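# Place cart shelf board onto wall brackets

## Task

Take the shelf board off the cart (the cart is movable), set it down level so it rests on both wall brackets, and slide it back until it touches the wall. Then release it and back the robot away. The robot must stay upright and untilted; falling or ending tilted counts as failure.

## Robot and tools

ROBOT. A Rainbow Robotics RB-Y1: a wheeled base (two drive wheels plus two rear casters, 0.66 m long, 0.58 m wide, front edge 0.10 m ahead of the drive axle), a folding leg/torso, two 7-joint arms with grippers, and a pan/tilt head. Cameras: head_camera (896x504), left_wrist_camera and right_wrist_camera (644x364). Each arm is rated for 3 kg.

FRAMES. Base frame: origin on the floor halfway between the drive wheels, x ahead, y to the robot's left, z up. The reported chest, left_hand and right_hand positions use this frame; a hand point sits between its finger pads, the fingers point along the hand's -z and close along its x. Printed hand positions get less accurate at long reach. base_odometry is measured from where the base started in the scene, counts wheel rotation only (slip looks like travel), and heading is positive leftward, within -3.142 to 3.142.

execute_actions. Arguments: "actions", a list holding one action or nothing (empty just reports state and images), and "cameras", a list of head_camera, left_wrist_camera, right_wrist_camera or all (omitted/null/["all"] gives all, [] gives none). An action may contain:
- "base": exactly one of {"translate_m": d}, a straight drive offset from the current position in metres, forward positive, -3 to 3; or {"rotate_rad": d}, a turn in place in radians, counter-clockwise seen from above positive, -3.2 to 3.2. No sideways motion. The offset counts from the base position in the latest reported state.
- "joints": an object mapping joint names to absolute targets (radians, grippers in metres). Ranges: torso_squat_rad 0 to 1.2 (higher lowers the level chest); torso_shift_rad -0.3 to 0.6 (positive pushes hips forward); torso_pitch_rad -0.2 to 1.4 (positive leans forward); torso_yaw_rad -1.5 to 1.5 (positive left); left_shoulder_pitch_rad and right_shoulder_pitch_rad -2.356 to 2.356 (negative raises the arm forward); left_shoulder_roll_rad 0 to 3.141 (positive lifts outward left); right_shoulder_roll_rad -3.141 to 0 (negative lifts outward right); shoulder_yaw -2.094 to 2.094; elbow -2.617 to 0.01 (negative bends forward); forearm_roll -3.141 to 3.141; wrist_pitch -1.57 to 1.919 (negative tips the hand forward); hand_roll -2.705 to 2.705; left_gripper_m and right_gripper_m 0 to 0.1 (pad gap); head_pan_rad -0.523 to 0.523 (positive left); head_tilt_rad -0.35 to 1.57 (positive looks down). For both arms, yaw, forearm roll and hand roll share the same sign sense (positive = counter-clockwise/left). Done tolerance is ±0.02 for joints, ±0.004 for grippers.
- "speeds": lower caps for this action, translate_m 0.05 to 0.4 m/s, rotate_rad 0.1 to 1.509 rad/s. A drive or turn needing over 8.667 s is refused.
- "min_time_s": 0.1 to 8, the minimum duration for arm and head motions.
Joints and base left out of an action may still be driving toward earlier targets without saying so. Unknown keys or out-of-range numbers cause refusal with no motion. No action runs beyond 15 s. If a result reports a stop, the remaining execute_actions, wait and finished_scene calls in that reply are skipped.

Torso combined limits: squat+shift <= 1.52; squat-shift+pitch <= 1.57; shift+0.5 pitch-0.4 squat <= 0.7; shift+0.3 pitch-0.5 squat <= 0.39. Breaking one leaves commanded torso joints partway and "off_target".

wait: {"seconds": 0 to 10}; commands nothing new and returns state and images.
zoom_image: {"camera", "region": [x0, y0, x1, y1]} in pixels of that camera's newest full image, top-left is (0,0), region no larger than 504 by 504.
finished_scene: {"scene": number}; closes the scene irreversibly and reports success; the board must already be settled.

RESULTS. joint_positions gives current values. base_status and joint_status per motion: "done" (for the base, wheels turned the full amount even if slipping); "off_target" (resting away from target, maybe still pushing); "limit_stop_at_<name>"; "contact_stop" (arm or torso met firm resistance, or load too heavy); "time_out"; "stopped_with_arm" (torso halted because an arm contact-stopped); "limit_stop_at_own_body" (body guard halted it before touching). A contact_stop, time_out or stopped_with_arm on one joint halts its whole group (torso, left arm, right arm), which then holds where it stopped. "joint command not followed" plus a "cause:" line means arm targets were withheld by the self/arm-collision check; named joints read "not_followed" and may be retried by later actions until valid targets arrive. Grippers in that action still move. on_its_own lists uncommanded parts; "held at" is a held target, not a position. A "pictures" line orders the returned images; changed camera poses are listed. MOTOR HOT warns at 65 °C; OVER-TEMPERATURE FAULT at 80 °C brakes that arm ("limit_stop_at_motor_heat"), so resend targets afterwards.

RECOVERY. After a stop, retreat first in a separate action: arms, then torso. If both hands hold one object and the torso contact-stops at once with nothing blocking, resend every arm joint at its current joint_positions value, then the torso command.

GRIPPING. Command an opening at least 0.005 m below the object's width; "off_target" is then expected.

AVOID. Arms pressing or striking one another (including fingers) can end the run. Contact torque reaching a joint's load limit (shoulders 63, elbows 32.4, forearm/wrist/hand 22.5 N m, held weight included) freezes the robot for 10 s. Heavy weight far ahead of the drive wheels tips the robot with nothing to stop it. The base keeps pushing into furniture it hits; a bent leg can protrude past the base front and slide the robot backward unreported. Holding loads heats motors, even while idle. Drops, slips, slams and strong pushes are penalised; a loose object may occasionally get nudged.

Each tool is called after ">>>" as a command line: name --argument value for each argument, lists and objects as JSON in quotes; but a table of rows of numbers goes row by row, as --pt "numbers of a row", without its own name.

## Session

>>> execute_actions --actions '[]' --cameras '["head_camera"]'

Scene clock: 0.00 s.
base_odometry: x=+0.000 y=+0.000 heading=+0.000 (m, m, rad; odometry frame)
base_status: not commanded
joint_positions: torso_squat_rad=+0.350 torso_shift_rad=-0.001 torso_pitch_rad=+0.000 torso_yaw_rad=-0.001 left_shoulder_pitch_rad=+0.038 left_shoulder_roll_rad=+0.027 left_shoulder_yaw_rad=+0.034 left_elbow_rad=-0.100 left_forearm_roll_rad=-0.016 left_wrist_pitch_rad=-0.037 left_hand_roll_rad=-0.006 left_gripper_m=+0.101 right_shoulder_pitch_rad=+0.051 right_shoulder_roll_rad=-0.015 right_shoulder_yaw_rad=-0.036 right_elbow_rad=-0.260 right_forearm_roll_rad=+0.015 right_wrist_pitch_rad=+0.019 right_hand_roll_rad=+0.001 right_gripper_m=+0.099 head_pan_rad=+0.000 head_tilt_rad=+0.399
joint_status: not commanded
chest: x=-0.2287 y=+0.0004 z=+1.2474 quat_wxyz=(+1.000, +0.000, +0.000, +0.000) (m; base frame)
left_hand: x=-0.1989 y=+0.2436 z=+0.5640 quat_wxyz=(+0.999, +0.016, -0.050, +0.011) (m; base frame)
right_hand: x=-0.1435 y=-0.2374 z=+0.5674 quat_wxyz=(+0.995, -0.012, -0.096, -0.018) (m; base frame)
pictures: head_camera
camera_calibration (this result's frames):
head_camera: T_world_to_cam=[[0.0425611, -0.998967, 0.0158928, -0.0105777], [-0.379755, -0.0308887, -0.924571, 1.32083], [0.924107, 0.0333153, -0.380678, 0.685599], [0, 0, 0, 1]] pos_world=[-0.131525, 0.00739102, 1.48236]
Images, in order (width x height): head_camera 896x504.

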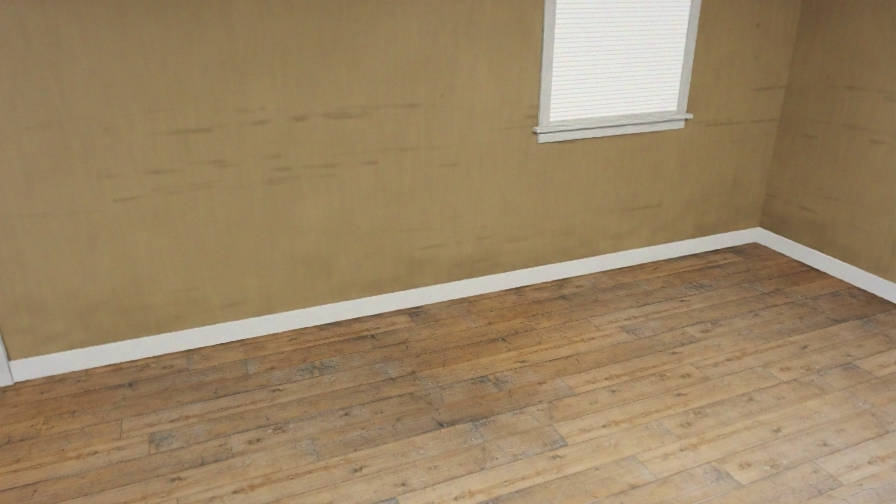

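>>> execute_actions --actions '[{"base":{"rotate_rad":-2.65},"joints":{"head_pan_rad":0.5}}]' --cameras '["head_camera"]'

>>> execute_actions --actions '[{"joints":{"head_pan_rad":-0.5}}]' --cameras '["head_camera"]'

Scene clock: 5.30 s.
base_odometry: x=+0.000 y=+0.000 heading=-2.649 (m, m, rad; odometry frame)
base_status: done
joint_positions: torso_squat_rad=+0.350 torso_shift_rad=-0.001 torso_pitch_rad=+0.000 torso_yaw_rad=-0.001 left_shoulder_pitch_rad=+0.038 left_shoulder_roll_rad=+0.028 left_shoulder_yaw_rad=+0.034 left_elbow_rad=-0.100 left_forearm_roll_rad=-0.016 left_wrist_pitch_rad=-0.037 left_hand_roll_rad=-0.006 left_gripper_m=+0.101 right_shoulder_pitch_rad=+0.051 right_shoulder_roll_rad=-0.015 right_shoulder_yaw_rad=-0.036 right_elbow_rad=-0.260 right_forearm_roll_rad=+0.015 right_wrist_pitch_rad=+0.019 right_hand_roll_rad=+0.001 right_gripper_m=+0.099 head_pan_rad=+0.500 head_tilt_rad=+0.399
joint_status: all done
chest: x=-0.2288 y=+0.0004 z=+1.2474 quat_wxyz=(+1.000, +0.000, +0.000, +0.000) (m; base frame)
left_hand: x=-0.1989 y=+0.2436 z=+0.5640 quat_wxyz=(+0.999, +0.016, -0.051, +0.011) (m; base frame)
right_hand: x=-0.1435 y=-0.2374 z=+0.5674 quat_wxyz=(+0.995, -0.012, -0.097, -0.018) (m; base frame)
pictures: head_camera
camera_calibration (this result's frames):
head_camera: T_world_to_cam=[[0.515908, -0.856494, 0.0160288, 0.0870733], [-0.318504, -0.209153, -0.924559, 1.33351], [0.795232, 0.471882, -0.380701, 0.658893], [0, 0, 0, 1]] pos_world=[-0.144165, 0.0425661, 1.48236]
Images, in order (width x height): head_camera 896x504.

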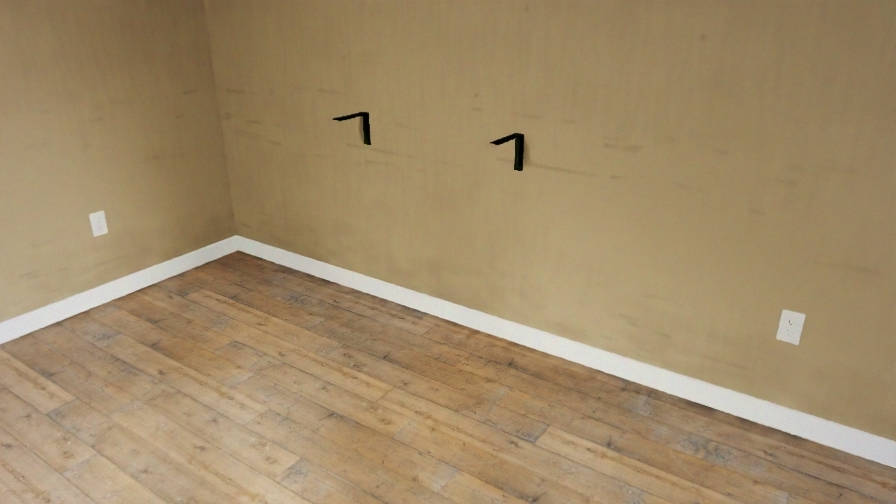

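Scene clock: 6.63 s.
base_odometry: x=+0.000 y=+0.000 heading=-2.649 (m, m, rad; odometry frame)
base_status: not commanded
joint_positions: torso_squat_rad=+0.350 torso_shift_rad=-0.001 torso_pitch_rad=+0.000 torso_yaw_rad=-0.001 left_shoulder_pitch_rad=+0.038 left_shoulder_roll_rad=+0.028 left_shoulder_yaw_rad=+0.034 left_elbow_rad=-0.100 left_forearm_roll_rad=-0.016 left_wrist_pitch_rad=-0.037 left_hand_roll_rad=-0.006 left_gripper_m=+0.101 right_shoulder_pitch_rad=+0.051 right_shoulder_roll_rad=-0.015 right_shoulder_yaw_rad=-0.036 right_elbow_rad=-0.260 right_forearm_roll_rad=+0.015 right_wrist_pitch_rad=+0.019 right_hand_roll_rad=+0.001 right_gripper_m=+0.099 head_pan_rad=-0.500 head_tilt_rad=+0.399
joint_status: all done
chest: x=-0.2288 y=+0.0004 z=+1.2474 quat_wxyz=(+1.000, +0.000, +0.000, +0.000) (m; base frame)
left_hand: x=-0.1989 y=+0.2436 z=+0.5640 quat_wxyz=(+0.999, +0.016, -0.051, +0.011) (m; base frame)
right_hand: x=-0.1435 y=-0.2374 z=+0.5674 quat_wxyz=(+0.995, -0.012, -0.097, -0.018) (m; base frame)
pictures: head_camera
camera_calibration (this result's frames):
head_camera: T_world_to_cam=[[-0.44189, -0.896932, 0.0156964, -0.110538], [-0.347874, 0.155206, -0.924605, 1.32738], [0.826872, -0.414034, -0.380603, 0.665609], [0, 0, 0, 1]] pos_world=[-0.137459, -0.0295764, 1.48237]
Images, in order (width x height): head_camera 896x504.

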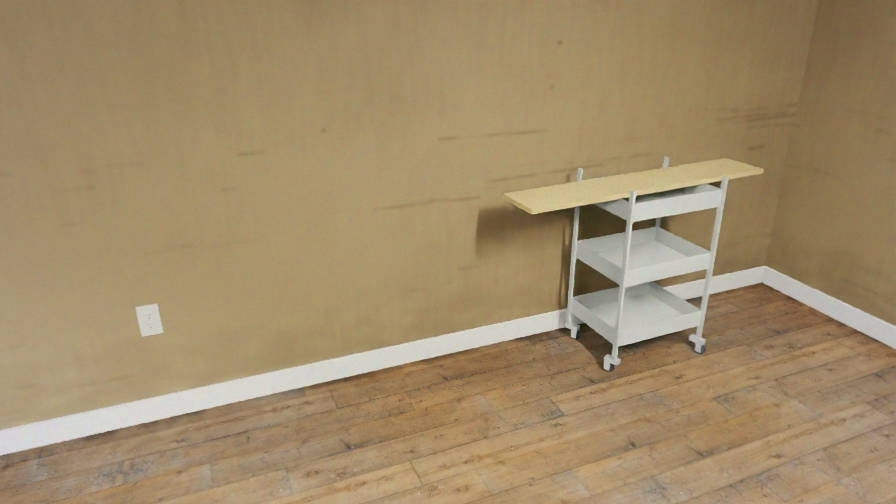

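>>> execute_actions --actions '[{"base":{"rotate_rad":-1.256},"joints":{"head_pan_rad":0,"head_tilt_rad":0.6,"left_shoulder_pitch_rad":0,"left_shoulder_roll_rad":0.35,"left_shoulder_yaw_rad":0,"left_elbow_rad":-1.57,"left_forearm_roll_rad":0.35,"left_wrist_pitch_rad":0,"left_hand_roll_rad":0,"right_shoulder_pitch_rad":0,"right_shoulder_roll_rad":-0.35,"right_shoulder_yaw_rad":0,"right_elbow_rad":-1.552,"right_forearm_roll_rad":-0.35,"right_wrist_pitch_rad":0}}]' --cameras '[]'

>>> execute_actions --actions '[{"base":{"translate_m":1.94},"joints":{"torso_squat_rad":1.035}}]' --cameras '[]'

>>> execute_actions --actions '[{"base":{"rotate_rad":1.202}}]'

Scene clock: 10.40 s.
base_odometry: x=+0.000 y=+0.000 heading=+2.378 (m, m, rad; odometry frame)
base_status: done
joint_positions: torso_squat_rad=+0.350 torso_shift_rad=-0.001 torso_pitch_rad=+0.000 torso_yaw_rad=-0.001 left_shoulder_pitch_rad=+0.000 left_shoulder_roll_rad=+0.350 left_shoulder_yaw_rad=+0.000 left_elbow_rad=-1.570 left_forearm_roll_rad=+0.350 left_wrist_pitch_rad=+0.000 left_hand_roll_rad=+0.000 left_gripper_m=+0.101 right_shoulder_pitch_rad=+0.000 right_shoulder_roll_rad=-0.350 right_shoulder_yaw_rad=+0.000 right_elbow_rad=-1.552 right_forearm_roll_rad=-0.350 right_wrist_pitch_rad=+0.000 right_hand_roll_rad=+0.001 right_gripper_m=+0.099 head_pan_rad=+0.000 head_tilt_rad=+0.600
joint_status: all done
chest: x=-0.2287 y=+0.0004 z=+1.2474 quat_wxyz=(+1.000, +0.000, +0.000, -0.001) (m; base frame)
left_hand: x=+0.2892 y=+0.3253 z=+1.0389 quat_wxyz=(+0.707, +0.000, -0.707, +0.000) (m; base frame)
right_hand: x=+0.2879 y=-0.3286 z=+1.0307 quat_wxyz=(+0.713, -0.003, -0.701, -0.002) (m; base frame)
pictures: none
No camera images: the call's "cameras" was empty. Leave "cameras" out to get every camera's image.

Scene clock: 16.73 s.
base_odometry: x=-1.401 y=+1.342 heading=+2.377 (m, m, rad; odometry frame)
base_status: done
joint_positions: torso_squat_rad=+1.035 torso_shift_rad=-0.001 torso_pitch_rad=+0.000 torso_yaw_rad=-0.001 left_shoulder_pitch_rad=+0.000 left_shoulder_roll_rad=+0.350 left_shoulder_yaw_rad=+0.000 left_elbow_rad=-1.570 left_forearm_roll_rad=+0.350 left_wrist_pitch_rad=+0.000 left_hand_roll_rad=+0.000 left_gripper_m=+0.101 right_shoulder_pitch_rad=+0.000 right_shoulder_roll_rad=-0.350 right_shoulder_yaw_rad=+0.000 right_elbow_rad=-1.552 right_forearm_roll_rad=-0.350 right_wrist_pitch_rad=+0.000 right_hand_roll_rad=+0.001 right_gripper_m=+0.099 head_pan_rad=+0.000 head_tilt_rad=+0.600
joint_status: all done
chest: x=-0.2284 y=+0.0002 z=+0.9473 quat_wxyz=(+1.000, +0.000, +0.000, -0.001) (m; base frame)
left_hand: x=+0.2896 y=+0.3252 z=+0.7387 quat_wxyz=(+0.707, +0.000, -0.707, +0.000) (m; base frame)
right_hand: x=+0.2883 y=-0.3288 z=+0.7306 quat_wxyz=(+0.713, -0.003, -0.701, -0.002) (m; base frame)
pictures: none
No camera images: the call's "cameras" was empty. Leave "cameras" out to get every camera's image.

Scene clock: 20.23 s.
base_odometry: x=-1.401 y=+1.342 heading=-2.705 (m, m, rad; odometry frame)
base_status: done
joint_positions: torso_squat_rad=+1.035 torso_shift_rad=-0.001 torso_pitch_rad=+0.000 torso_yaw_rad=-0.001 left_shoulder_pitch_rad=+0.000 left_shoulder_roll_rad=+0.350 left_shoulder_yaw_rad=+0.000 left_elbow_rad=-1.570 left_forearm_roll_rad=+0.350 left_wrist_pitch_rad=+0.000 left_hand_roll_rad=+0.000 left_gripper_m=+0.101 right_shoulder_pitch_rad=+0.000 right_shoulder_roll_rad=-0.350 right_shoulder_yaw_rad=+0.000 right_elbow_rad=-1.552 right_forearm_roll_rad=-0.350 right_wrist_pitch_rad=+0.000 right_hand_roll_rad=+0.001 right_gripper_m=+0.099 head_pan_rad=+0.000 head_tilt_rad=+0.600
joint_status: not commanded
chest: x=-0.2284 y=+0.0002 z=+0.9473 quat_wxyz=(+1.000, +0.000, +0.000, -0.001) (m; base frame)
left_hand: x=+0.2896 y=+0.3252 z=+0.7387 quat_wxyz=(+0.707, +0.000, -0.707, +0.000) (m; base frame)
right_hand: x=+0.2883 y=-0.3288 z=+0.7305 quat_wxyz=(+0.713, -0.003, -0.701, -0.002) (m; base frame)
pictures: head_camera, left_wrist_camera, right_wrist_camera
camera_calibration (this result's frames):
head_camera: T_world_to_cam=[[0.0444111, -0.998989, 0.00696057, 0.00465903], [-0.556557, -0.0305272, -0.830248, 0.898747], [0.829621, 0.0329983, -0.55735, 0.754255], [0, 0, 0, 1]] pos_world=[-0.125749, 0.00720139, 1.16653]
left_wrist_camera: T_world_to_cam=[[0.0271499, -0.0470677, 0.998523, -0.72566], [-0.602283, -0.798, -0.0212395, 0.487045], [0.797821, -0.600817, -0.0500137, 0.0838359], [0, 0, 0, 1]] pos_world=[0.246155, 0.404877, 0.739125]
right_wrist_camera: T_world_to_cam=[[-0.00351839, -0.0396568, -0.999207, 0.710058], [-0.634395, 0.772486, -0.0284248, 0.489584], [0.773001, 0.633792, -0.027876, 0.0939197], [0, 0, 0, 1]] pos_world=[0.240488, -0.409564, 0.726029]
Images, in order (width x height): head_camera 896x504, left_wrist_camera 644x364, right_wrist_camera 644x364.

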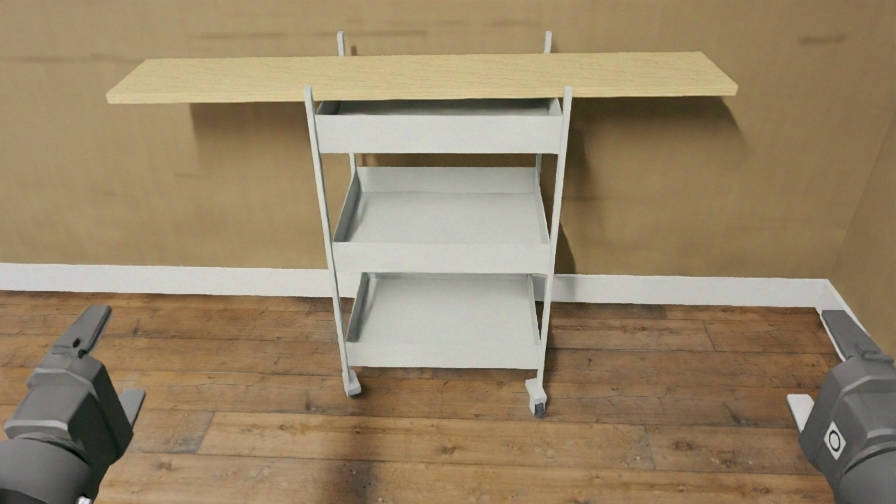

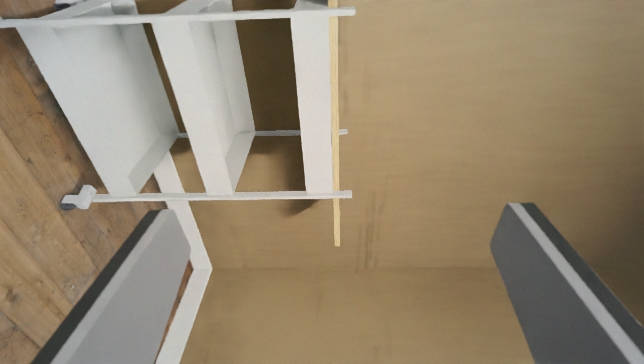

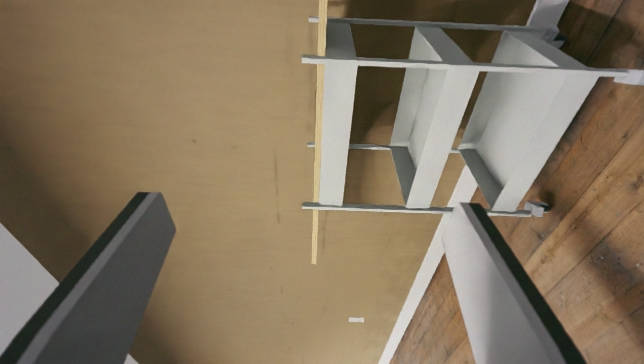

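>>> execute_actions --actions '[{"base":{"rotate_rad":0.07},"joints":{"head_tilt_rad":0.8}}]' --cameras '[]'

>>> execute_actions --actions '[{"base":{"translate_m":0.6}}]'

Scene clock: 21.47 s.
base_odometry: x=-1.400 y=+1.342 heading=-2.635 (m, m, rad; odometry frame)
base_status: done
joint_positions: torso_squat_rad=+1.035 torso_shift_rad=-0.001 torso_pitch_rad=+0.000 torso_yaw_rad=-0.001 left_shoulder_pitch_rad=+0.000 left_shoulder_roll_rad=+0.350 left_shoulder_yaw_rad=+0.000 left_elbow_rad=-1.570 left_forearm_roll_rad=+0.350 left_wrist_pitch_rad=+0.000 left_hand_roll_rad=+0.000 left_gripper_m=+0.101 right_shoulder_pitch_rad=+0.000 right_shoulder_roll_rad=-0.350 right_shoulder_yaw_rad=+0.000 right_elbow_rad=-1.552 right_forearm_roll_rad=-0.350 right_wrist_pitch_rad=+0.000 right_hand_roll_rad=+0.001 right_gripper_m=+0.099 head_pan_rad=+0.000 head_tilt_rad=+0.800
joint_status: all done
chest: x=-0.2284 y=+0.0002 z=+0.9473 quat_wxyz=(+1.000, +0.000, +0.000, -0.001) (m; base frame)
left_hand: x=+0.2896 y=+0.3252 z=+0.7387 quat_wxyz=(+0.707, +0.000, -0.707, +0.000) (m; base frame)
right_hand: x=+0.2883 y=-0.3288 z=+0.7305 quat_wxyz=(+0.713, -0.003, -0.701, -0.002) (m; base frame)
pictures: none
No camera images: the call's "cameras" was empty. Leave "cameras" out to get every camera's image.

Scene clock: 24.60 s.
base_odometry: x=-1.925 y=+1.051 heading=-2.634 (m, m, rad; odometry frame)
base_status: done
joint_positions: torso_squat_rad=+1.035 torso_shift_rad=-0.001 torso_pitch_rad=+0.000 torso_yaw_rad=-0.001 left_shoulder_pitch_rad=+0.000 left_shoulder_roll_rad=+0.350 left_shoulder_yaw_rad=+0.000 left_elbow_rad=-1.570 left_forearm_roll_rad=+0.350 left_wrist_pitch_rad=+0.000 left_hand_roll_rad=+0.000 left_gripper_m=+0.101 right_shoulder_pitch_rad=+0.000 right_shoulder_roll_rad=-0.350 right_shoulder_yaw_rad=+0.000 right_elbow_rad=-1.552 right_forearm_roll_rad=-0.350 right_wrist_pitch_rad=+0.000 right_hand_roll_rad=+0.001 right_gripper_m=+0.099 head_pan_rad=+0.000 head_tilt_rad=+0.800
joint_status: not commanded
chest: x=-0.2284 y=+0.0002 z=+0.9473 quat_wxyz=(+1.000, +0.000, +0.000, -0.001) (m; base frame)
left_hand: x=+0.2896 y=+0.3252 z=+0.7387 quat_wxyz=(+0.707, +0.000, -0.707, +0.000) (m; base frame)
right_hand: x=+0.2883 y=-0.3288 z=+0.7305 quat_wxyz=(+0.713, -0.003, -0.701, -0.002) (m; base frame)
pictures: head_camera, left_wrist_camera, right_wrist_camera
camera_calibration (this result's frames):
head_camera: T_world_to_cam=[[0.0448659, -0.998991, -0.00220745, 0.0152709], [-0.710412, -0.0303518, -0.703131, 0.721137], [0.702354, 0.0331148, -0.711057, 0.904341], [0, 0, 0, 1]] pos_world=[-0.123548, 0.00719627, 1.15013]
left_wrist_camera: T_world_to_cam=[[0.0271572, -0.0470702, 0.998522, -0.725659], [-0.602295, -0.797991, -0.0212364, 0.487039], [0.797812, -0.600828, -0.0500214, 0.0838402], [0, 0, 0, 1]] pos_world=[0.246159, 0.40487, 0.739124]
right_wrist_camera: T_world_to_cam=[[-0.00352677, -0.0396543, -0.999207, 0.710057], [-0.634404, 0.77248, -0.0284173, 0.489574], [0.772994, 0.6338, -0.0278812, 0.0939253], [0, 0, 0, 1]] pos_world=[0.240488, -0.409559, 0.726025]
Images, in order (width x height): head_camera 896x504, left_wrist_camera 644x364, right_wrist_camera 644x364.

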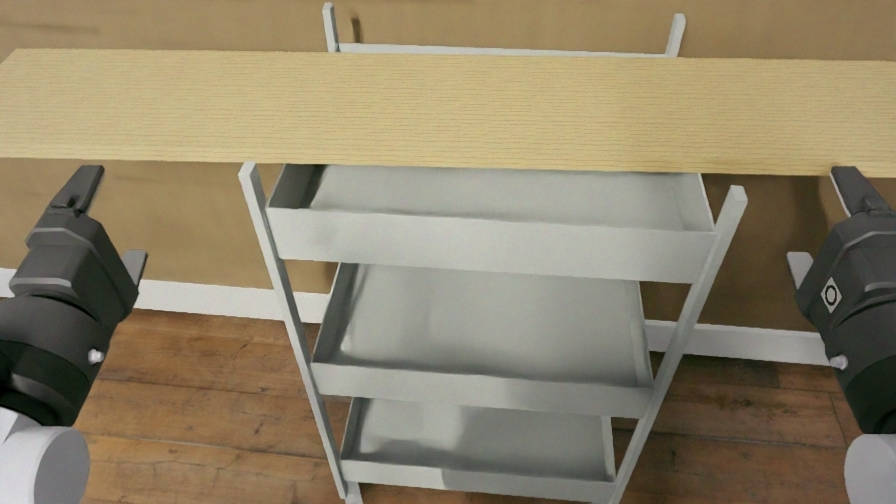

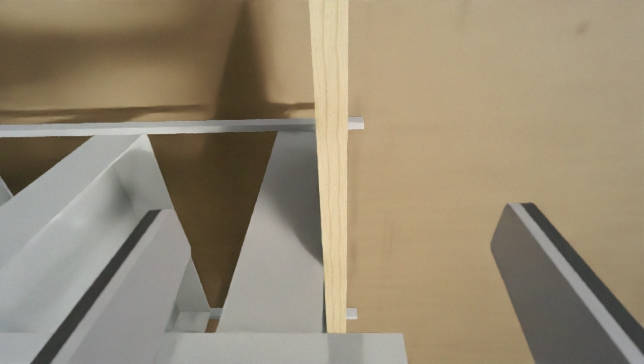

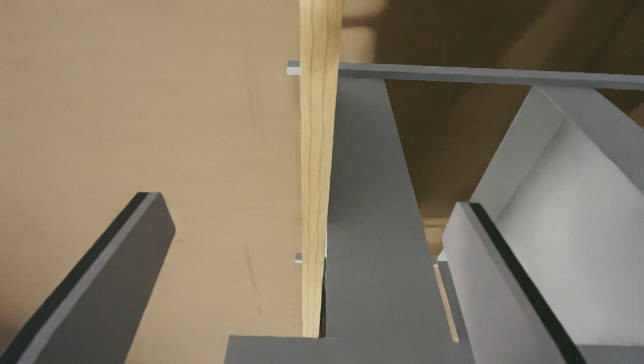

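>>> execute_actions --actions '[{"base":{"translate_m":0.145},"joints":{"torso_squat_rad":1.04}}]' --cameras '[]'

>>> execute_actions --actions '[{"joints":{"left_gripper_m":0,"right_gripper_m":0}}]' --cameras '[]'

>>> execute_actions --actions '[{"joints":{"torso_squat_rad":0.85}}]' --cameras '["head_camera"]'

>>> execute_actions --actions '[{"base":{"translate_m":-0.745},"joints":{"torso_squat_rad":0.45,"head_tilt_rad":0.5}}]' --cameras '[]'

>>> execute_actions --actions '[{"base":{"rotate_rad":1.485}}]' --cameras '[]'

>>> execute_actions --actions '[{"base":{"translate_m":1.7}}]' --cameras '[]'

>>> execute_actions --actions '[{"base":{"translate_m":1.68}}]' --cameras '[]'

>>> execute_actions --actions '[{"base":{"rotate_rad":-1.57}}]' --cameras '["head_camera"]'

Scene clock: 26.47 s.
base_odometry: x=-2.051 y=+0.980 heading=-2.633 (m, m, rad; odometry frame)
base_status: done
joint_positions: torso_squat_rad=+1.040 torso_shift_rad=-0.001 torso_pitch_rad=+0.000 torso_yaw_rad=-0.001 left_shoulder_pitch_rad=+0.000 left_shoulder_roll_rad=+0.350 left_shoulder_yaw_rad=+0.000 left_elbow_rad=-1.570 left_forearm_roll_rad=+0.350 left_wrist_pitch_rad=+0.000 left_hand_roll_rad=+0.000 left_gripper_m=+0.101 right_shoulder_pitch_rad=+0.000 right_shoulder_roll_rad=-0.350 right_shoulder_yaw_rad=+0.000 right_elbow_rad=-1.552 right_forearm_roll_rad=-0.350 right_wrist_pitch_rad=+0.000 right_hand_roll_rad=+0.001 right_gripper_m=+0.099 head_pan_rad=+0.000 head_tilt_rad=+0.800
joint_status: all done
chest: x=-0.2284 y=+0.0002 z=+0.9443 quat_wxyz=(+1.000, +0.000, +0.000, -0.001) (m; base frame)
left_hand: x=+0.2896 y=+0.3252 z=+0.7357 quat_wxyz=(+0.707, +0.000, -0.707, +0.000) (m; base frame)
right_hand: x=+0.2883 y=-0.3288 z=+0.7275 quat_wxyz=(+0.713, -0.003, -0.701, -0.002) (m; base frame)
pictures: none
No camera images: the call's "cameras" was empty. Leave "cameras" out to get every camera's image.

Scene clock: 27.97 s.
base_odometry: x=-2.051 y=+0.980 heading=-2.633 (m, m, rad; odometry frame)
base_status: not commanded
joint_positions: torso_squat_rad=+1.040 torso_shift_rad=-0.001 torso_pitch_rad=+0.000 torso_yaw_rad=-0.001 left_shoulder_pitch_rad=+0.000 left_shoulder_roll_rad=+0.350 left_shoulder_yaw_rad=+0.000 left_elbow_rad=-1.570 left_forearm_roll_rad=+0.350 left_wrist_pitch_rad=+0.000 left_hand_roll_rad=+0.000 left_gripper_m=+0.019 right_shoulder_pitch_rad=-0.001 right_shoulder_roll_rad=-0.350 right_shoulder_yaw_rad=+0.000 right_elbow_rad=-1.553 right_forearm_roll_rad=-0.350 right_wrist_pitch_rad=-0.001 right_hand_roll_rad=+0.001 right_gripper_m=+0.017 head_pan_rad=+0.000 head_tilt_rad=+0.800
joint_status: left_gripper_m off_target (ended at +0.019, target +0.000); right_gripper_m off_target (ended at +0.017, target +0.000)
chest: x=-0.2285 y=+0.0002 z=+0.9443 quat_wxyz=(+1.000, +0.000, +0.000, -0.001) (m; base frame)
left_hand: x=+0.2896 y=+0.3251 z=+0.7362 quat_wxyz=(+0.707, +0.000, -0.707, +0.000) (m; base frame)
right_hand: x=+0.2885 y=-0.3287 z=+0.7288 quat_wxyz=(+0.712, -0.003, -0.702, -0.002) (m; base frame)
pictures: none
No camera images: the call's "cameras" was empty. Leave "cameras" out to get every camera's image.

Scene clock: 29.40 s.
base_odometry: x=-2.051 y=+0.980 heading=-2.633 (m, m, rad; odometry frame)
base_status: not commanded
joint_positions: torso_squat_rad=+0.850 torso_shift_rad=-0.001 torso_pitch_rad=+0.001 torso_yaw_rad=-0.001 left_shoulder_pitch_rad=+0.001 left_shoulder_roll_rad=+0.350 left_shoulder_yaw_rad=+0.000 left_elbow_rad=-1.569 left_forearm_roll_rad=+0.350 left_wrist_pitch_rad=+0.001 left_hand_roll_rad=+0.000 left_gripper_m=+0.019 right_shoulder_pitch_rad=+0.001 right_shoulder_roll_rad=-0.350 right_shoulder_yaw_rad=+0.000 right_elbow_rad=-1.551 right_forearm_roll_rad=-0.350 right_wrist_pitch_rad=+0.001 right_hand_roll_rad=+0.001 right_gripper_m=+0.017 head_pan_rad=+0.000 head_tilt_rad=+0.800
joint_status: all done
chest: x=-0.2281 y=+0.0003 z=+1.0520 quat_wxyz=(+1.000, +0.000, +0.000, -0.001) (m; base frame)
left_hand: x=+0.2892 y=+0.3253 z=+0.8414 quat_wxyz=(+0.709, +0.000, -0.705, +0.000) (m; base frame)
right_hand: x=+0.2880 y=-0.3288 z=+0.8335 quat_wxyz=(+0.715, -0.003, -0.700, -0.002) (m; base frame)
pictures: head_camera
camera_calibration (this result's frames):
head_camera: T_world_to_cam=[[0.0448547, -0.998991, -0.00222923, 0.0155663], [-0.711027, -0.0303575, -0.702509, 0.79415], [0.701733, 0.0330959, -0.711671, 0.979055], [0, 0, 0, 1]] pos_world=[-0.123071, 0.00725635, 1.2547]
Images, in order (width x height): head_camera 896x504.

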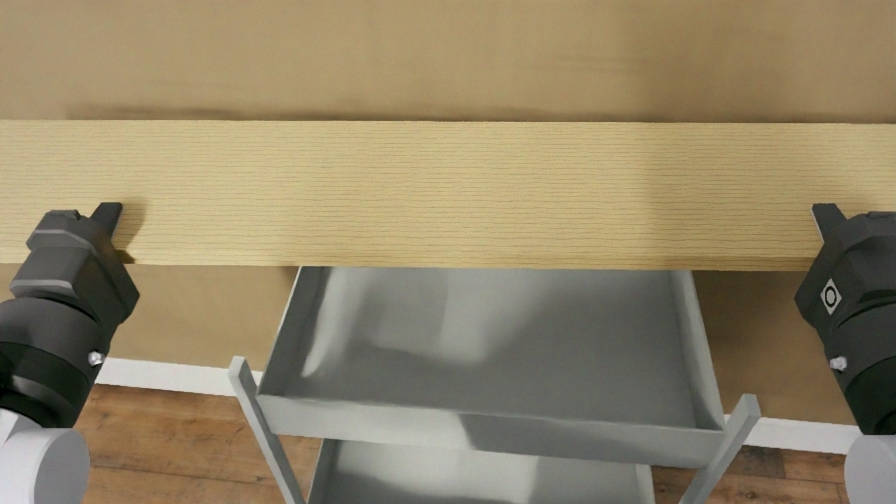

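Scene clock: 33.13 s.
base_odometry: x=-1.401 y=+1.343 heading=-2.631 (m, m, rad; odometry frame)
base_status: done
joint_positions: torso_squat_rad=+0.450 torso_shift_rad=-0.001 torso_pitch_rad=+0.000 torso_yaw_rad=-0.001 left_shoulder_pitch_rad=+0.002 left_shoulder_roll_rad=+0.350 left_shoulder_yaw_rad=-0.001 left_elbow_rad=-1.569 left_forearm_roll_rad=+0.350 left_wrist_pitch_rad=+0.001 left_hand_roll_rad=+0.000 left_gripper_m=+0.019 right_shoulder_pitch_rad=+0.001 right_shoulder_roll_rad=-0.350 right_shoulder_yaw_rad=+0.000 right_elbow_rad=-1.551 right_forearm_roll_rad=-0.350 right_wrist_pitch_rad=+0.001 right_hand_roll_rad=+0.001 right_gripper_m=+0.017 head_pan_rad=+0.000 head_tilt_rad=+0.500
joint_status: all done
chest: x=-0.2283 y=+0.0004 z=+1.2203 quat_wxyz=(+1.000, +0.000, +0.000, +0.000) (m; base frame)
left_hand: x=+0.2890 y=+0.3254 z=+1.0096 quat_wxyz=(+0.709, +0.000, -0.705, +0.000) (m; base frame)
right_hand: x=+0.2878 y=-0.3287 z=+1.0017 quat_wxyz=(+0.715, -0.003, -0.699, -0.002) (m; base frame)
pictures: none
No camera images: the call's "cameras" was empty. Leave "cameras" out to get every camera's image.

Scene clock: 36.93 s.
base_odometry: x=-1.401 y=+1.344 heading=-1.147 (m, m, rad; odometry frame)
base_status: done
joint_positions: torso_squat_rad=+0.450 torso_shift_rad=-0.001 torso_pitch_rad=+0.000 torso_yaw_rad=-0.001 left_shoulder_pitch_rad=+0.002 left_shoulder_roll_rad=+0.350 left_shoulder_yaw_rad=-0.001 left_elbow_rad=-1.569 left_forearm_roll_rad=+0.350 left_wrist_pitch_rad=+0.001 left_hand_roll_rad=+0.000 left_gripper_m=+0.019 right_shoulder_pitch_rad=+0.001 right_shoulder_roll_rad=-0.350 right_shoulder_yaw_rad=+0.000 right_elbow_rad=-1.551 right_forearm_roll_rad=-0.350 right_wrist_pitch_rad=+0.001 right_hand_roll_rad=+0.001 right_gripper_m=+0.017 head_pan_rad=+0.000 head_tilt_rad=+0.500
joint_status: not commanded
chest: x=-0.2283 y=+0.0003 z=+1.2203 quat_wxyz=(+1.000, +0.000, +0.000, -0.001) (m; base frame)
left_hand: x=+0.2890 y=+0.3254 z=+1.0096 quat_wxyz=(+0.709, +0.000, -0.705, +0.000) (m; base frame)
right_hand: x=+0.2878 y=-0.3288 z=+1.0017 quat_wxyz=(+0.715, -0.003, -0.699, -0.002) (m; base frame)
pictures: none
No camera images: the call's "cameras" was empty. Leave "cameras" out to get every camera's image.

Scene clock: 42.73 s.
base_odometry: x=-0.701 y=-0.206 heading=-1.146 (m, m, rad; odometry frame)
base_status: done
joint_positions: torso_squat_rad=+0.450 torso_shift_rad=-0.001 torso_pitch_rad=+0.001 torso_yaw_rad=-0.001 left_shoulder_pitch_rad=+0.002 left_shoulder_roll_rad=+0.350 left_shoulder_yaw_rad=-0.001 left_elbow_rad=-1.569 left_forearm_roll_rad=+0.350 left_wrist_pitch_rad=+0.001 left_hand_roll_rad=+0.000 left_gripper_m=+0.019 right_shoulder_pitch_rad=+0.001 right_shoulder_roll_rad=-0.350 right_shoulder_yaw_rad=+0.000 right_elbow_rad=-1.551 right_forearm_roll_rad=-0.350 right_wrist_pitch_rad=+0.001 right_hand_roll_rad=+0.001 right_gripper_m=+0.017 head_pan_rad=+0.000 head_tilt_rad=+0.500
joint_status: not commanded
chest: x=-0.2282 y=+0.0003 z=+1.2203 quat_wxyz=(+1.000, +0.000, +0.000, -0.001) (m; base frame)
left_hand: x=+0.2890 y=+0.3254 z=+1.0095 quat_wxyz=(+0.709, +0.000, -0.705, +0.000) (m; base frame)
right_hand: x=+0.2878 y=-0.3288 z=+1.0016 quat_wxyz=(+0.715, -0.003, -0.699, -0.002) (m; base frame)
pictures: none
No camera images: the call's "cameras" was empty. Leave "cameras" out to get every camera's image.

Scene clock: 48.57 s.
base_odometry: x=-0.007 y=-1.736 heading=-1.145 (m, m, rad; odometry frame)
base_status: done
joint_positions: torso_squat_rad=+0.450 torso_shift_rad=-0.001 torso_pitch_rad=+0.001 torso_yaw_rad=-0.001 left_shoulder_pitch_rad=+0.002 left_shoulder_roll_rad=+0.350 left_shoulder_yaw_rad=-0.001 left_elbow_rad=-1.569 left_forearm_roll_rad=+0.350 left_wrist_pitch_rad=+0.001 left_hand_roll_rad=+0.000 left_gripper_m=+0.019 right_shoulder_pitch_rad=+0.001 right_shoulder_roll_rad=-0.350 right_shoulder_yaw_rad=+0.000 right_elbow_rad=-1.551 right_forearm_roll_rad=-0.350 right_wrist_pitch_rad=+0.001 right_hand_roll_rad=+0.001 right_gripper_m=+0.017 head_pan_rad=+0.000 head_tilt_rad=+0.500
joint_status: not commanded
chest: x=-0.2282 y=+0.0003 z=+1.2203 quat_wxyz=(+1.000, +0.000, +0.000, -0.001) (m; base frame)
left_hand: x=+0.2890 y=+0.3254 z=+1.0095 quat_wxyz=(+0.709, +0.000, -0.705, +0.000) (m; base frame)
right_hand: x=+0.2878 y=-0.3288 z=+1.0016 quat_wxyz=(+0.715, -0.003, -0.699, -0.002) (m; base frame)
pictures: none
No camera images: the call's "cameras" was empty. Leave "cameras" out to get every camera's image.

Scene clock: 52.57 s.
base_odometry: x=-0.007 y=-1.736 heading=-2.714 (m, m, rad; odometry frame)
base_status: done
joint_positions: torso_squat_rad=+0.450 torso_shift_rad=-0.001 torso_pitch_rad=+0.001 torso_yaw_rad=-0.001 left_shoulder_pitch_rad=+0.002 left_shoulder_roll_rad=+0.350 left_shoulder_yaw_rad=-0.001 left_elbow_rad=-1.569 left_forearm_roll_rad=+0.350 left_wrist_pitch_rad=+0.001 left_hand_roll_rad=+0.000 left_gripper_m=+0.019 right_shoulder_pitch_rad=+0.001 right_shoulder_roll_rad=-0.350 right_shoulder_yaw_rad=+0.000 right_elbow_rad=-1.551 right_forearm_roll_rad=-0.350 right_wrist_pitch_rad=+0.001 right_hand_roll_rad=+0.001 right_gripper_m=+0.017 head_pan_rad=+0.000 head_tilt_rad=+0.500
joint_status: not commanded
chest: x=-0.2282 y=+0.0004 z=+1.2203 quat_wxyz=(+1.000, +0.000, +0.000, -0.001) (m; base frame)
left_hand: x=+0.2890 y=+0.3254 z=+1.0095 quat_wxyz=(+0.709, +0.000, -0.705, +0.000) (m; base frame)
right_hand: x=+0.2878 y=-0.3287 z=+1.0016 quat_wxyz=(+0.715, -0.003, -0.699, -0.002) (m; base frame)
pictures: head_camera
camera_calibration (this result's frames):
head_camera: T_world_to_cam=[[0.0435068, -0.998988, 0.011424, -0.00364452], [-0.471644, -0.0306181, -0.881257, 1.2155], [0.880715, 0.0329526, -0.472499, 0.796119], [0, 0, 0, 1]] pos_world=[-0.127713, 0.00734129, 1.44737]
Images, in order (width x height): head_camera 896x504.

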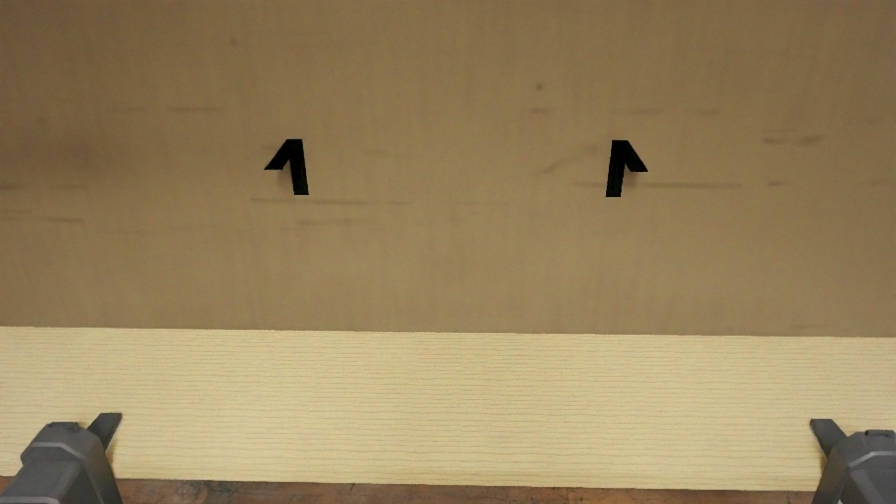

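The board is centred on the brackets.

>>> execute_actions --actions '[{"base":{"translate_m":0.7},"joints":{"head_tilt_rad":0.75,"torso_squat_rad":0.55}}]'

Scene clock: 55.90 s.
base_odometry: x=-0.644 y=-2.025 heading=-2.715 (m, m, rad; odometry frame)
base_status: done
joint_positions: torso_squat_rad=+0.550 torso_shift_rad=-0.001 torso_pitch_rad=+0.001 torso_yaw_rad=-0.001 left_shoulder_pitch_rad=+0.002 left_shoulder_roll_rad=+0.350 left_shoulder_yaw_rad=-0.001 left_elbow_rad=-1.569 left_forearm_roll_rad=+0.350 left_wrist_pitch_rad=+0.001 left_hand_roll_rad=+0.000 left_gripper_m=+0.019 right_shoulder_pitch_rad=+0.001 right_shoulder_roll_rad=-0.350 right_shoulder_yaw_rad=+0.000 right_elbow_rad=-1.551 right_forearm_roll_rad=-0.350 right_wrist_pitch_rad=+0.001 right_hand_roll_rad=+0.001 right_gripper_m=+0.017 head_pan_rad=+0.000 head_tilt_rad=+0.750
joint_status: all done
chest: x=-0.2282 y=+0.0003 z=+1.1867 quat_wxyz=(+1.000, +0.000, +0.000, -0.001) (m; base frame)
left_hand: x=+0.2890 y=+0.3254 z=+0.9760 quat_wxyz=(+0.709, +0.000, -0.705, +0.000) (m; base frame)
right_hand: x=+0.2878 y=-0.3288 z=+0.9681 quat_wxyz=(+0.715, -0.003, -0.699, -0.002) (m; base frame)
pictures: head_camera, left_wrist_camera, right_wrist_camera
camera_calibration (this result's frames):
head_camera: T_world_to_cam=[[0.0449208, -0.998991, 0.0000539182, 0.0127804], [-0.674961, -0.0303902, -0.737227, 0.944306], [0.736485, 0.0330804, -0.675645, 1.03226], [0, 0, 0, 1]] pos_world=[-0.123445, 0.00731767, 1.39361]
left_wrist_camera: T_world_to_cam=[[0.0319307, -0.0471161, 0.998379, -0.963727], [-0.602183, -0.798146, -0.0184073, 0.489183], [0.797719, -0.600619, -0.0538579, 0.0999796], [0, 0, 0, 1]] pos_world=[0.245594, 0.405082, 0.976554]
right_wrist_camera: T_world_to_cam=[[-0.00775269, -0.0392989, -0.999197, 0.94871], [-0.634249, 0.772709, -0.0254699, 0.493226], [0.77309, 0.633543, -0.0309159, 0.103723], [0, 0, 0, 1]] pos_world=[0.239996, -0.40955, 0.963717]
Images, in order (width x height): head_camera 896x504, left_wrist_camera 644x364, right_wrist_camera 644x364.

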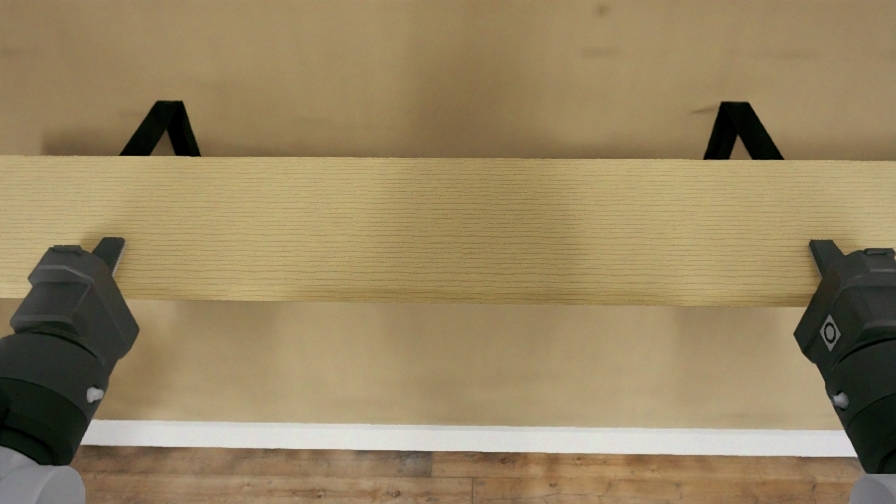

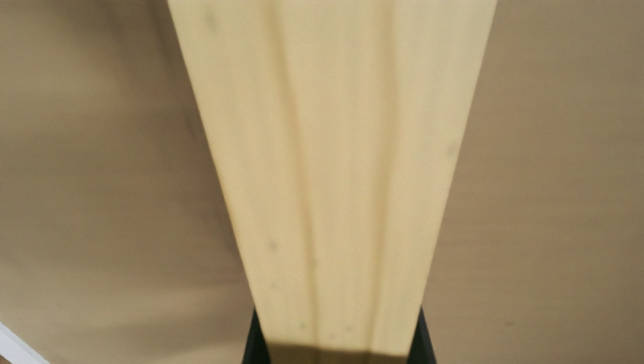

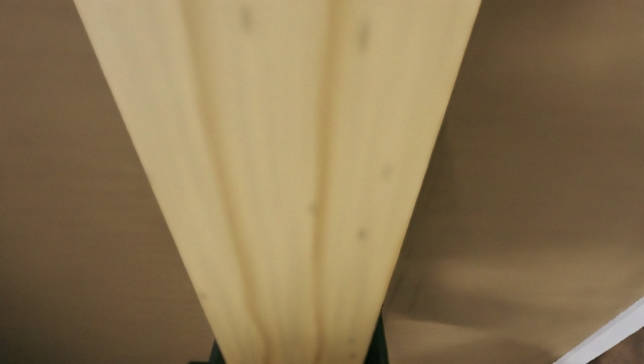

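>>> execute_actions --actions '[{"base":{"translate_m":0.19}}]' --cameras '[]'

>>> execute_actions --actions '[{"joints":{"torso_squat_rad":0.65}}]' --cameras '["head_camera"]'

>>> execute_actions --actions '[{"joints":{"left_gripper_m":0.06,"right_gripper_m":0.06}}]' --cameras '["head_camera"]'

>>> execute_actions --actions '[{"base":{"translate_m":0.04},"speeds":{"translate_m":0.05}}]'

Scene clock: 58.03 s.
base_odometry: x=-0.818 y=-2.104 heading=-2.717 (m, m, rad; odometry frame)
base_status: done
joint_positions: torso_squat_rad=+0.550 torso_shift_rad=-0.001 torso_pitch_rad=+0.001 torso_yaw_rad=-0.001 left_shoulder_pitch_rad=+0.002 left_shoulder_roll_rad=+0.350 left_shoulder_yaw_rad=-0.001 left_elbow_rad=-1.569 left_forearm_roll_rad=+0.350 left_wrist_pitch_rad=+0.001 left_hand_roll_rad=+0.000 left_gripper_m=+0.019 right_shoulder_pitch_rad=+0.001 right_shoulder_roll_rad=-0.350 right_shoulder_yaw_rad=+0.000 right_elbow_rad=-1.551 right_forearm_roll_rad=-0.350 right_wrist_pitch_rad=+0.001 right_hand_roll_rad=+0.001 right_gripper_m=+0.017 head_pan_rad=+0.000 head_tilt_rad=+0.750
joint_status: not commanded
chest: x=-0.2282 y=+0.0003 z=+1.1867 quat_wxyz=(+1.000, +0.000, +0.000, -0.001) (m; base frame)
left_hand: x=+0.2890 y=+0.3254 z=+0.9759 quat_wxyz=(+0.709, +0.000, -0.705, +0.000) (m; base frame)
right_hand: x=+0.2878 y=-0.3288 z=+0.9680 quat_wxyz=(+0.715, -0.003, -0.699, -0.002) (m; base frame)
pictures: none
No camera images: the call's "cameras" was empty. Leave "cameras" out to get every camera's image.

Scene clock: 59.13 s.
base_odometry: x=-0.818 y=-2.104 heading=-2.717 (m, m, rad; odometry frame)
base_status: not commanded
joint_positions: torso_squat_rad=+0.650 torso_shift_rad=-0.001 torso_pitch_rad=+0.000 torso_yaw_rad=-0.001 left_shoulder_pitch_rad=+0.002 left_shoulder_roll_rad=+0.350 left_shoulder_yaw_rad=-0.001 left_elbow_rad=-1.569 left_forearm_roll_rad=+0.350 left_wrist_pitch_rad=+0.001 left_hand_roll_rad=+0.000 left_gripper_m=+0.019 right_shoulder_pitch_rad=+0.001 right_shoulder_roll_rad=-0.350 right_shoulder_yaw_rad=+0.000 right_elbow_rad=-1.551 right_forearm_roll_rad=-0.350 right_wrist_pitch_rad=+0.001 right_hand_roll_rad=+0.001 right_gripper_m=+0.017 head_pan_rad=+0.000 head_tilt_rad=+0.750
joint_status: all done
chest: x=-0.2283 y=+0.0003 z=+1.1472 quat_wxyz=(+1.000, +0.000, +0.000, -0.001) (m; base frame)
left_hand: x=+0.2889 y=+0.3254 z=+0.9366 quat_wxyz=(+0.709, +0.000, -0.705, +0.000) (m; base frame)
right_hand: x=+0.2878 y=-0.3287 z=+0.9288 quat_wxyz=(+0.714, -0.003, -0.700, -0.002) (m; base frame)
pictures: head_camera
camera_calibration (this result's frames):
head_camera: T_world_to_cam=[[0.0449199, -0.998991, 0.0000667745, 0.0127534], [-0.674754, -0.0303898, -0.737417, 0.915347], [0.736675, 0.0330797, -0.675438, 1.00545], [0, 0, 0, 1]] pos_world=[-0.123627, 0.00729791, 1.35411]
Images, in order (width x height): head_camera 896x504.

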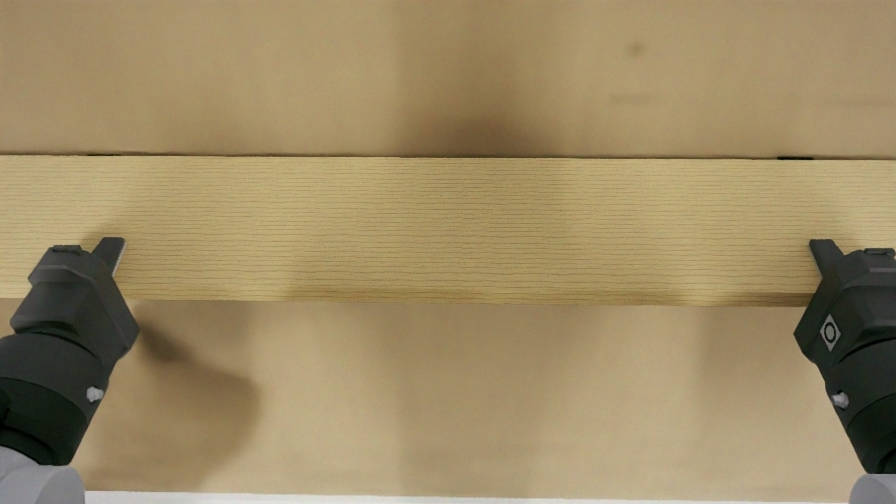

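Scene clock: 60.20 s.
base_odometry: x=-0.818 y=-2.104 heading=-2.717 (m, m, rad; odometry frame)
base_status: not commanded
joint_positions: torso_squat_rad=+0.650 torso_shift_rad=-0.001 torso_pitch_rad=+0.000 torso_yaw_rad=-0.001 left_shoulder_pitch_rad=+0.001 left_shoulder_roll_rad=+0.350 left_shoulder_yaw_rad=+0.000 left_elbow_rad=-1.570 left_forearm_roll_rad=+0.350 left_wrist_pitch_rad=+0.000 left_hand_roll_rad=+0.000 left_gripper_m=+0.060 right_shoulder_pitch_rad=+0.001 right_shoulder_roll_rad=-0.350 right_shoulder_yaw_rad=+0.000 right_elbow_rad=-1.552 right_forearm_roll_rad=-0.350 right_wrist_pitch_rad=+0.000 right_hand_roll_rad=+0.001 right_gripper_m=+0.060 head_pan_rad=+0.000 head_tilt_rad=+0.750
joint_status: all done
chest: x=-0.2284 y=+0.0003 z=+1.1472 quat_wxyz=(+1.000, +0.000, +0.000, -0.001) (m; base frame)
left_hand: x=+0.2893 y=+0.3250 z=+0.9380 quat_wxyz=(+0.708, +0.000, -0.707, +0.000) (m; base frame)
right_hand: x=+0.2880 y=-0.3286 z=+0.9298 quat_wxyz=(+0.714, -0.003, -0.700, -0.002) (m; base frame)
pictures: head_camera
camera_calibration (this result's frames):
head_camera: T_world_to_cam=[[0.0449202, -0.998991, 0.0000795024, 0.0127451], [-0.67459, -0.030392, -0.737566, 0.915477], [0.736824, 0.033078, -0.675275, 1.00538], [0, 0, 0, 1]] pos_world=[-0.123791, 0.00729941, 1.35413]
Images, in order (width x height): head_camera 896x504.

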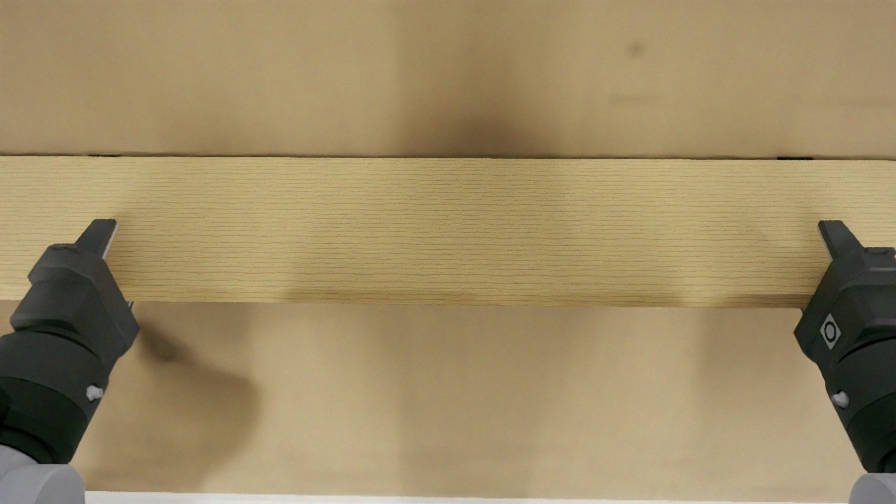

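Scene clock: 61.50 s.
base_odometry: x=-0.853 y=-2.120 heading=-2.718 (m, m, rad; odometry frame)
base_status: done
joint_positions: torso_squat_rad=+0.650 torso_shift_rad=-0.003 torso_pitch_rad=-0.003 torso_yaw_rad=-0.002 left_shoulder_pitch_rad=+0.002 left_shoulder_roll_rad=+0.350 left_shoulder_yaw_rad=+0.000 left_elbow_rad=-1.570 left_forearm_roll_rad=+0.350 left_wrist_pitch_rad=+0.000 left_hand_roll_rad=+0.000 left_gripper_m=+0.060 right_shoulder_pitch_rad=+0.006 right_shoulder_roll_rad=-0.349 right_shoulder_yaw_rad=+0.002 right_elbow_rad=-1.553 right_forearm_roll_rad=-0.350 right_wrist_pitch_rad=+0.000 right_hand_roll_rad=+0.001 right_gripper_m=+0.060 head_pan_rad=+0.000 head_tilt_rad=+0.750
joint_status: not commanded
chest: x=-0.2303 y=+0.0005 z=+1.1470 quat_wxyz=(+1.000, +0.000, -0.001, -0.001) (m; base frame)
left_hand: x=+0.2878 y=+0.3252 z=+0.9388 quat_wxyz=(+0.707, +0.000, -0.707, +0.000) (m; base frame)
right_hand: x=+0.2850 y=-0.3287 z=+0.9290 quat_wxyz=(+0.714, -0.003, -0.700, -0.003) (m; base frame)
pictures: head_camera, left_wrist_camera, right_wrist_camera
camera_calibration (this result's frames):
head_camera: T_world_to_cam=[[0.0444021, -0.999014, 0.000426292, 0.0124611], [-0.672571, -0.0302086, -0.739416, 0.916706], [0.7387, 0.0325449, -0.673249, 1.00472], [0, 0, 0, 1]] pos_world=[-0.126192, 0.0074425, 1.35425]
left_wrist_camera: T_world_to_cam=[[0.0263321, -0.0468615, 0.998554, -0.925252], [-0.602643, -0.79772, -0.0215446, 0.490539], [0.797576, -0.601204, -0.0492464, 0.0946656], [0, 0, 0, 1]] pos_world=[0.244481, 0.404868, 0.939144]
right_wrist_camera: T_world_to_cam=[[-0.00582487, -0.0388774, -0.999227, 0.909247], [-0.633984, 0.772896, -0.0263757, 0.491185], [0.773324, 0.63334, -0.0291497, 0.102842], [0, 0, 0, 1]] pos_world=[0.23717, -0.40942, 0.924497]
Images, in order (width x height): head_camera 896x504, left_wrist_camera 644x364, right_wrist_camera 644x364.

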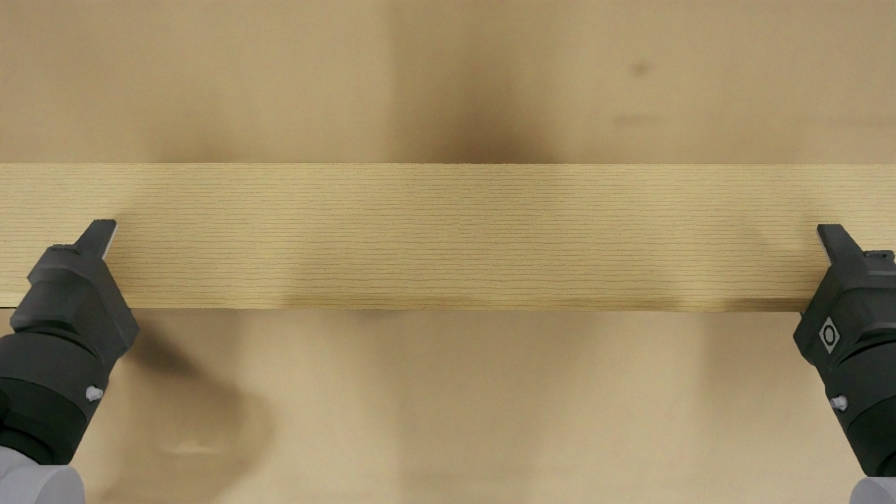

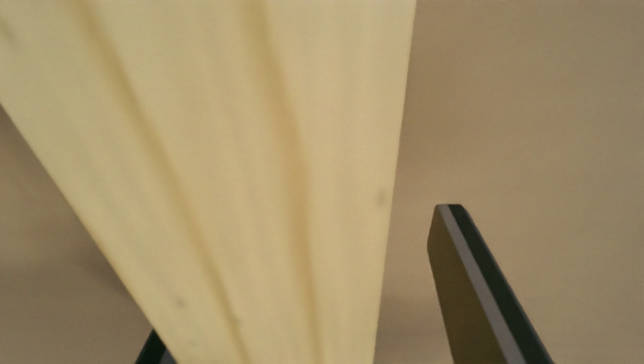

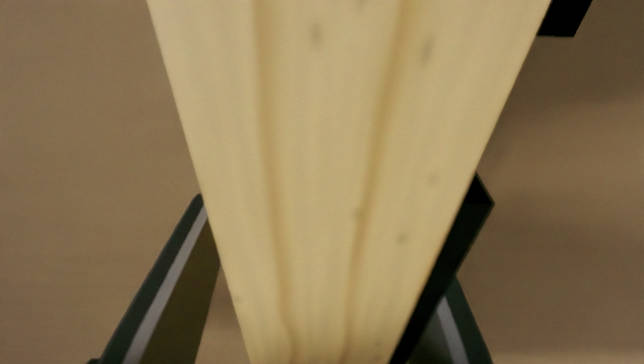

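>>> execute_actions --actions '[{"base":{"translate_m":-0.55}}]' --cameras '[]'

>>> finished_scene --scene 2

Scene clock: 64.67 s.
base_odometry: x=-0.352 y=-1.894 heading=-2.720 (m, m, rad; odometry frame)
base_status: done
joint_positions: torso_squat_rad=+0.650 torso_shift_rad=-0.001 torso_pitch_rad=+0.000 torso_yaw_rad=-0.001 left_shoulder_pitch_rad=+0.000 left_shoulder_roll_rad=+0.350 left_shoulder_yaw_rad=+0.000 left_elbow_rad=-1.570 left_forearm_roll_rad=+0.350 left_wrist_pitch_rad=+0.000 left_hand_roll_rad=+0.000 left_gripper_m=+0.060 right_shoulder_pitch_rad=+0.000 right_shoulder_roll_rad=-0.350 right_shoulder_yaw_rad=+0.000 right_elbow_rad=-1.552 right_forearm_roll_rad=-0.350 right_wrist_pitch_rad=+0.000 right_hand_roll_rad=+0.001 right_gripper_m=+0.060 head_pan_rad=+0.000 head_tilt_rad=+0.750
joint_status: not commanded
chest: x=-0.2287 y=+0.0003 z=+1.1472 quat_wxyz=(+1.000, +0.000, +0.000, -0.001) (m; base frame)
left_hand: x=+0.2893 y=+0.3250 z=+0.9386 quat_wxyz=(+0.707, +0.000, -0.707, +0.000) (m; base frame)
right_hand: x=+0.2880 y=-0.3285 z=+0.9304 quat_wxyz=(+0.713, -0.003, -0.701, -0.002) (m; base frame)
pictures: none
No camera images: the call's "cameras" was empty. Leave "cameras" out to get every camera's image.

The scene is finished: the task was done.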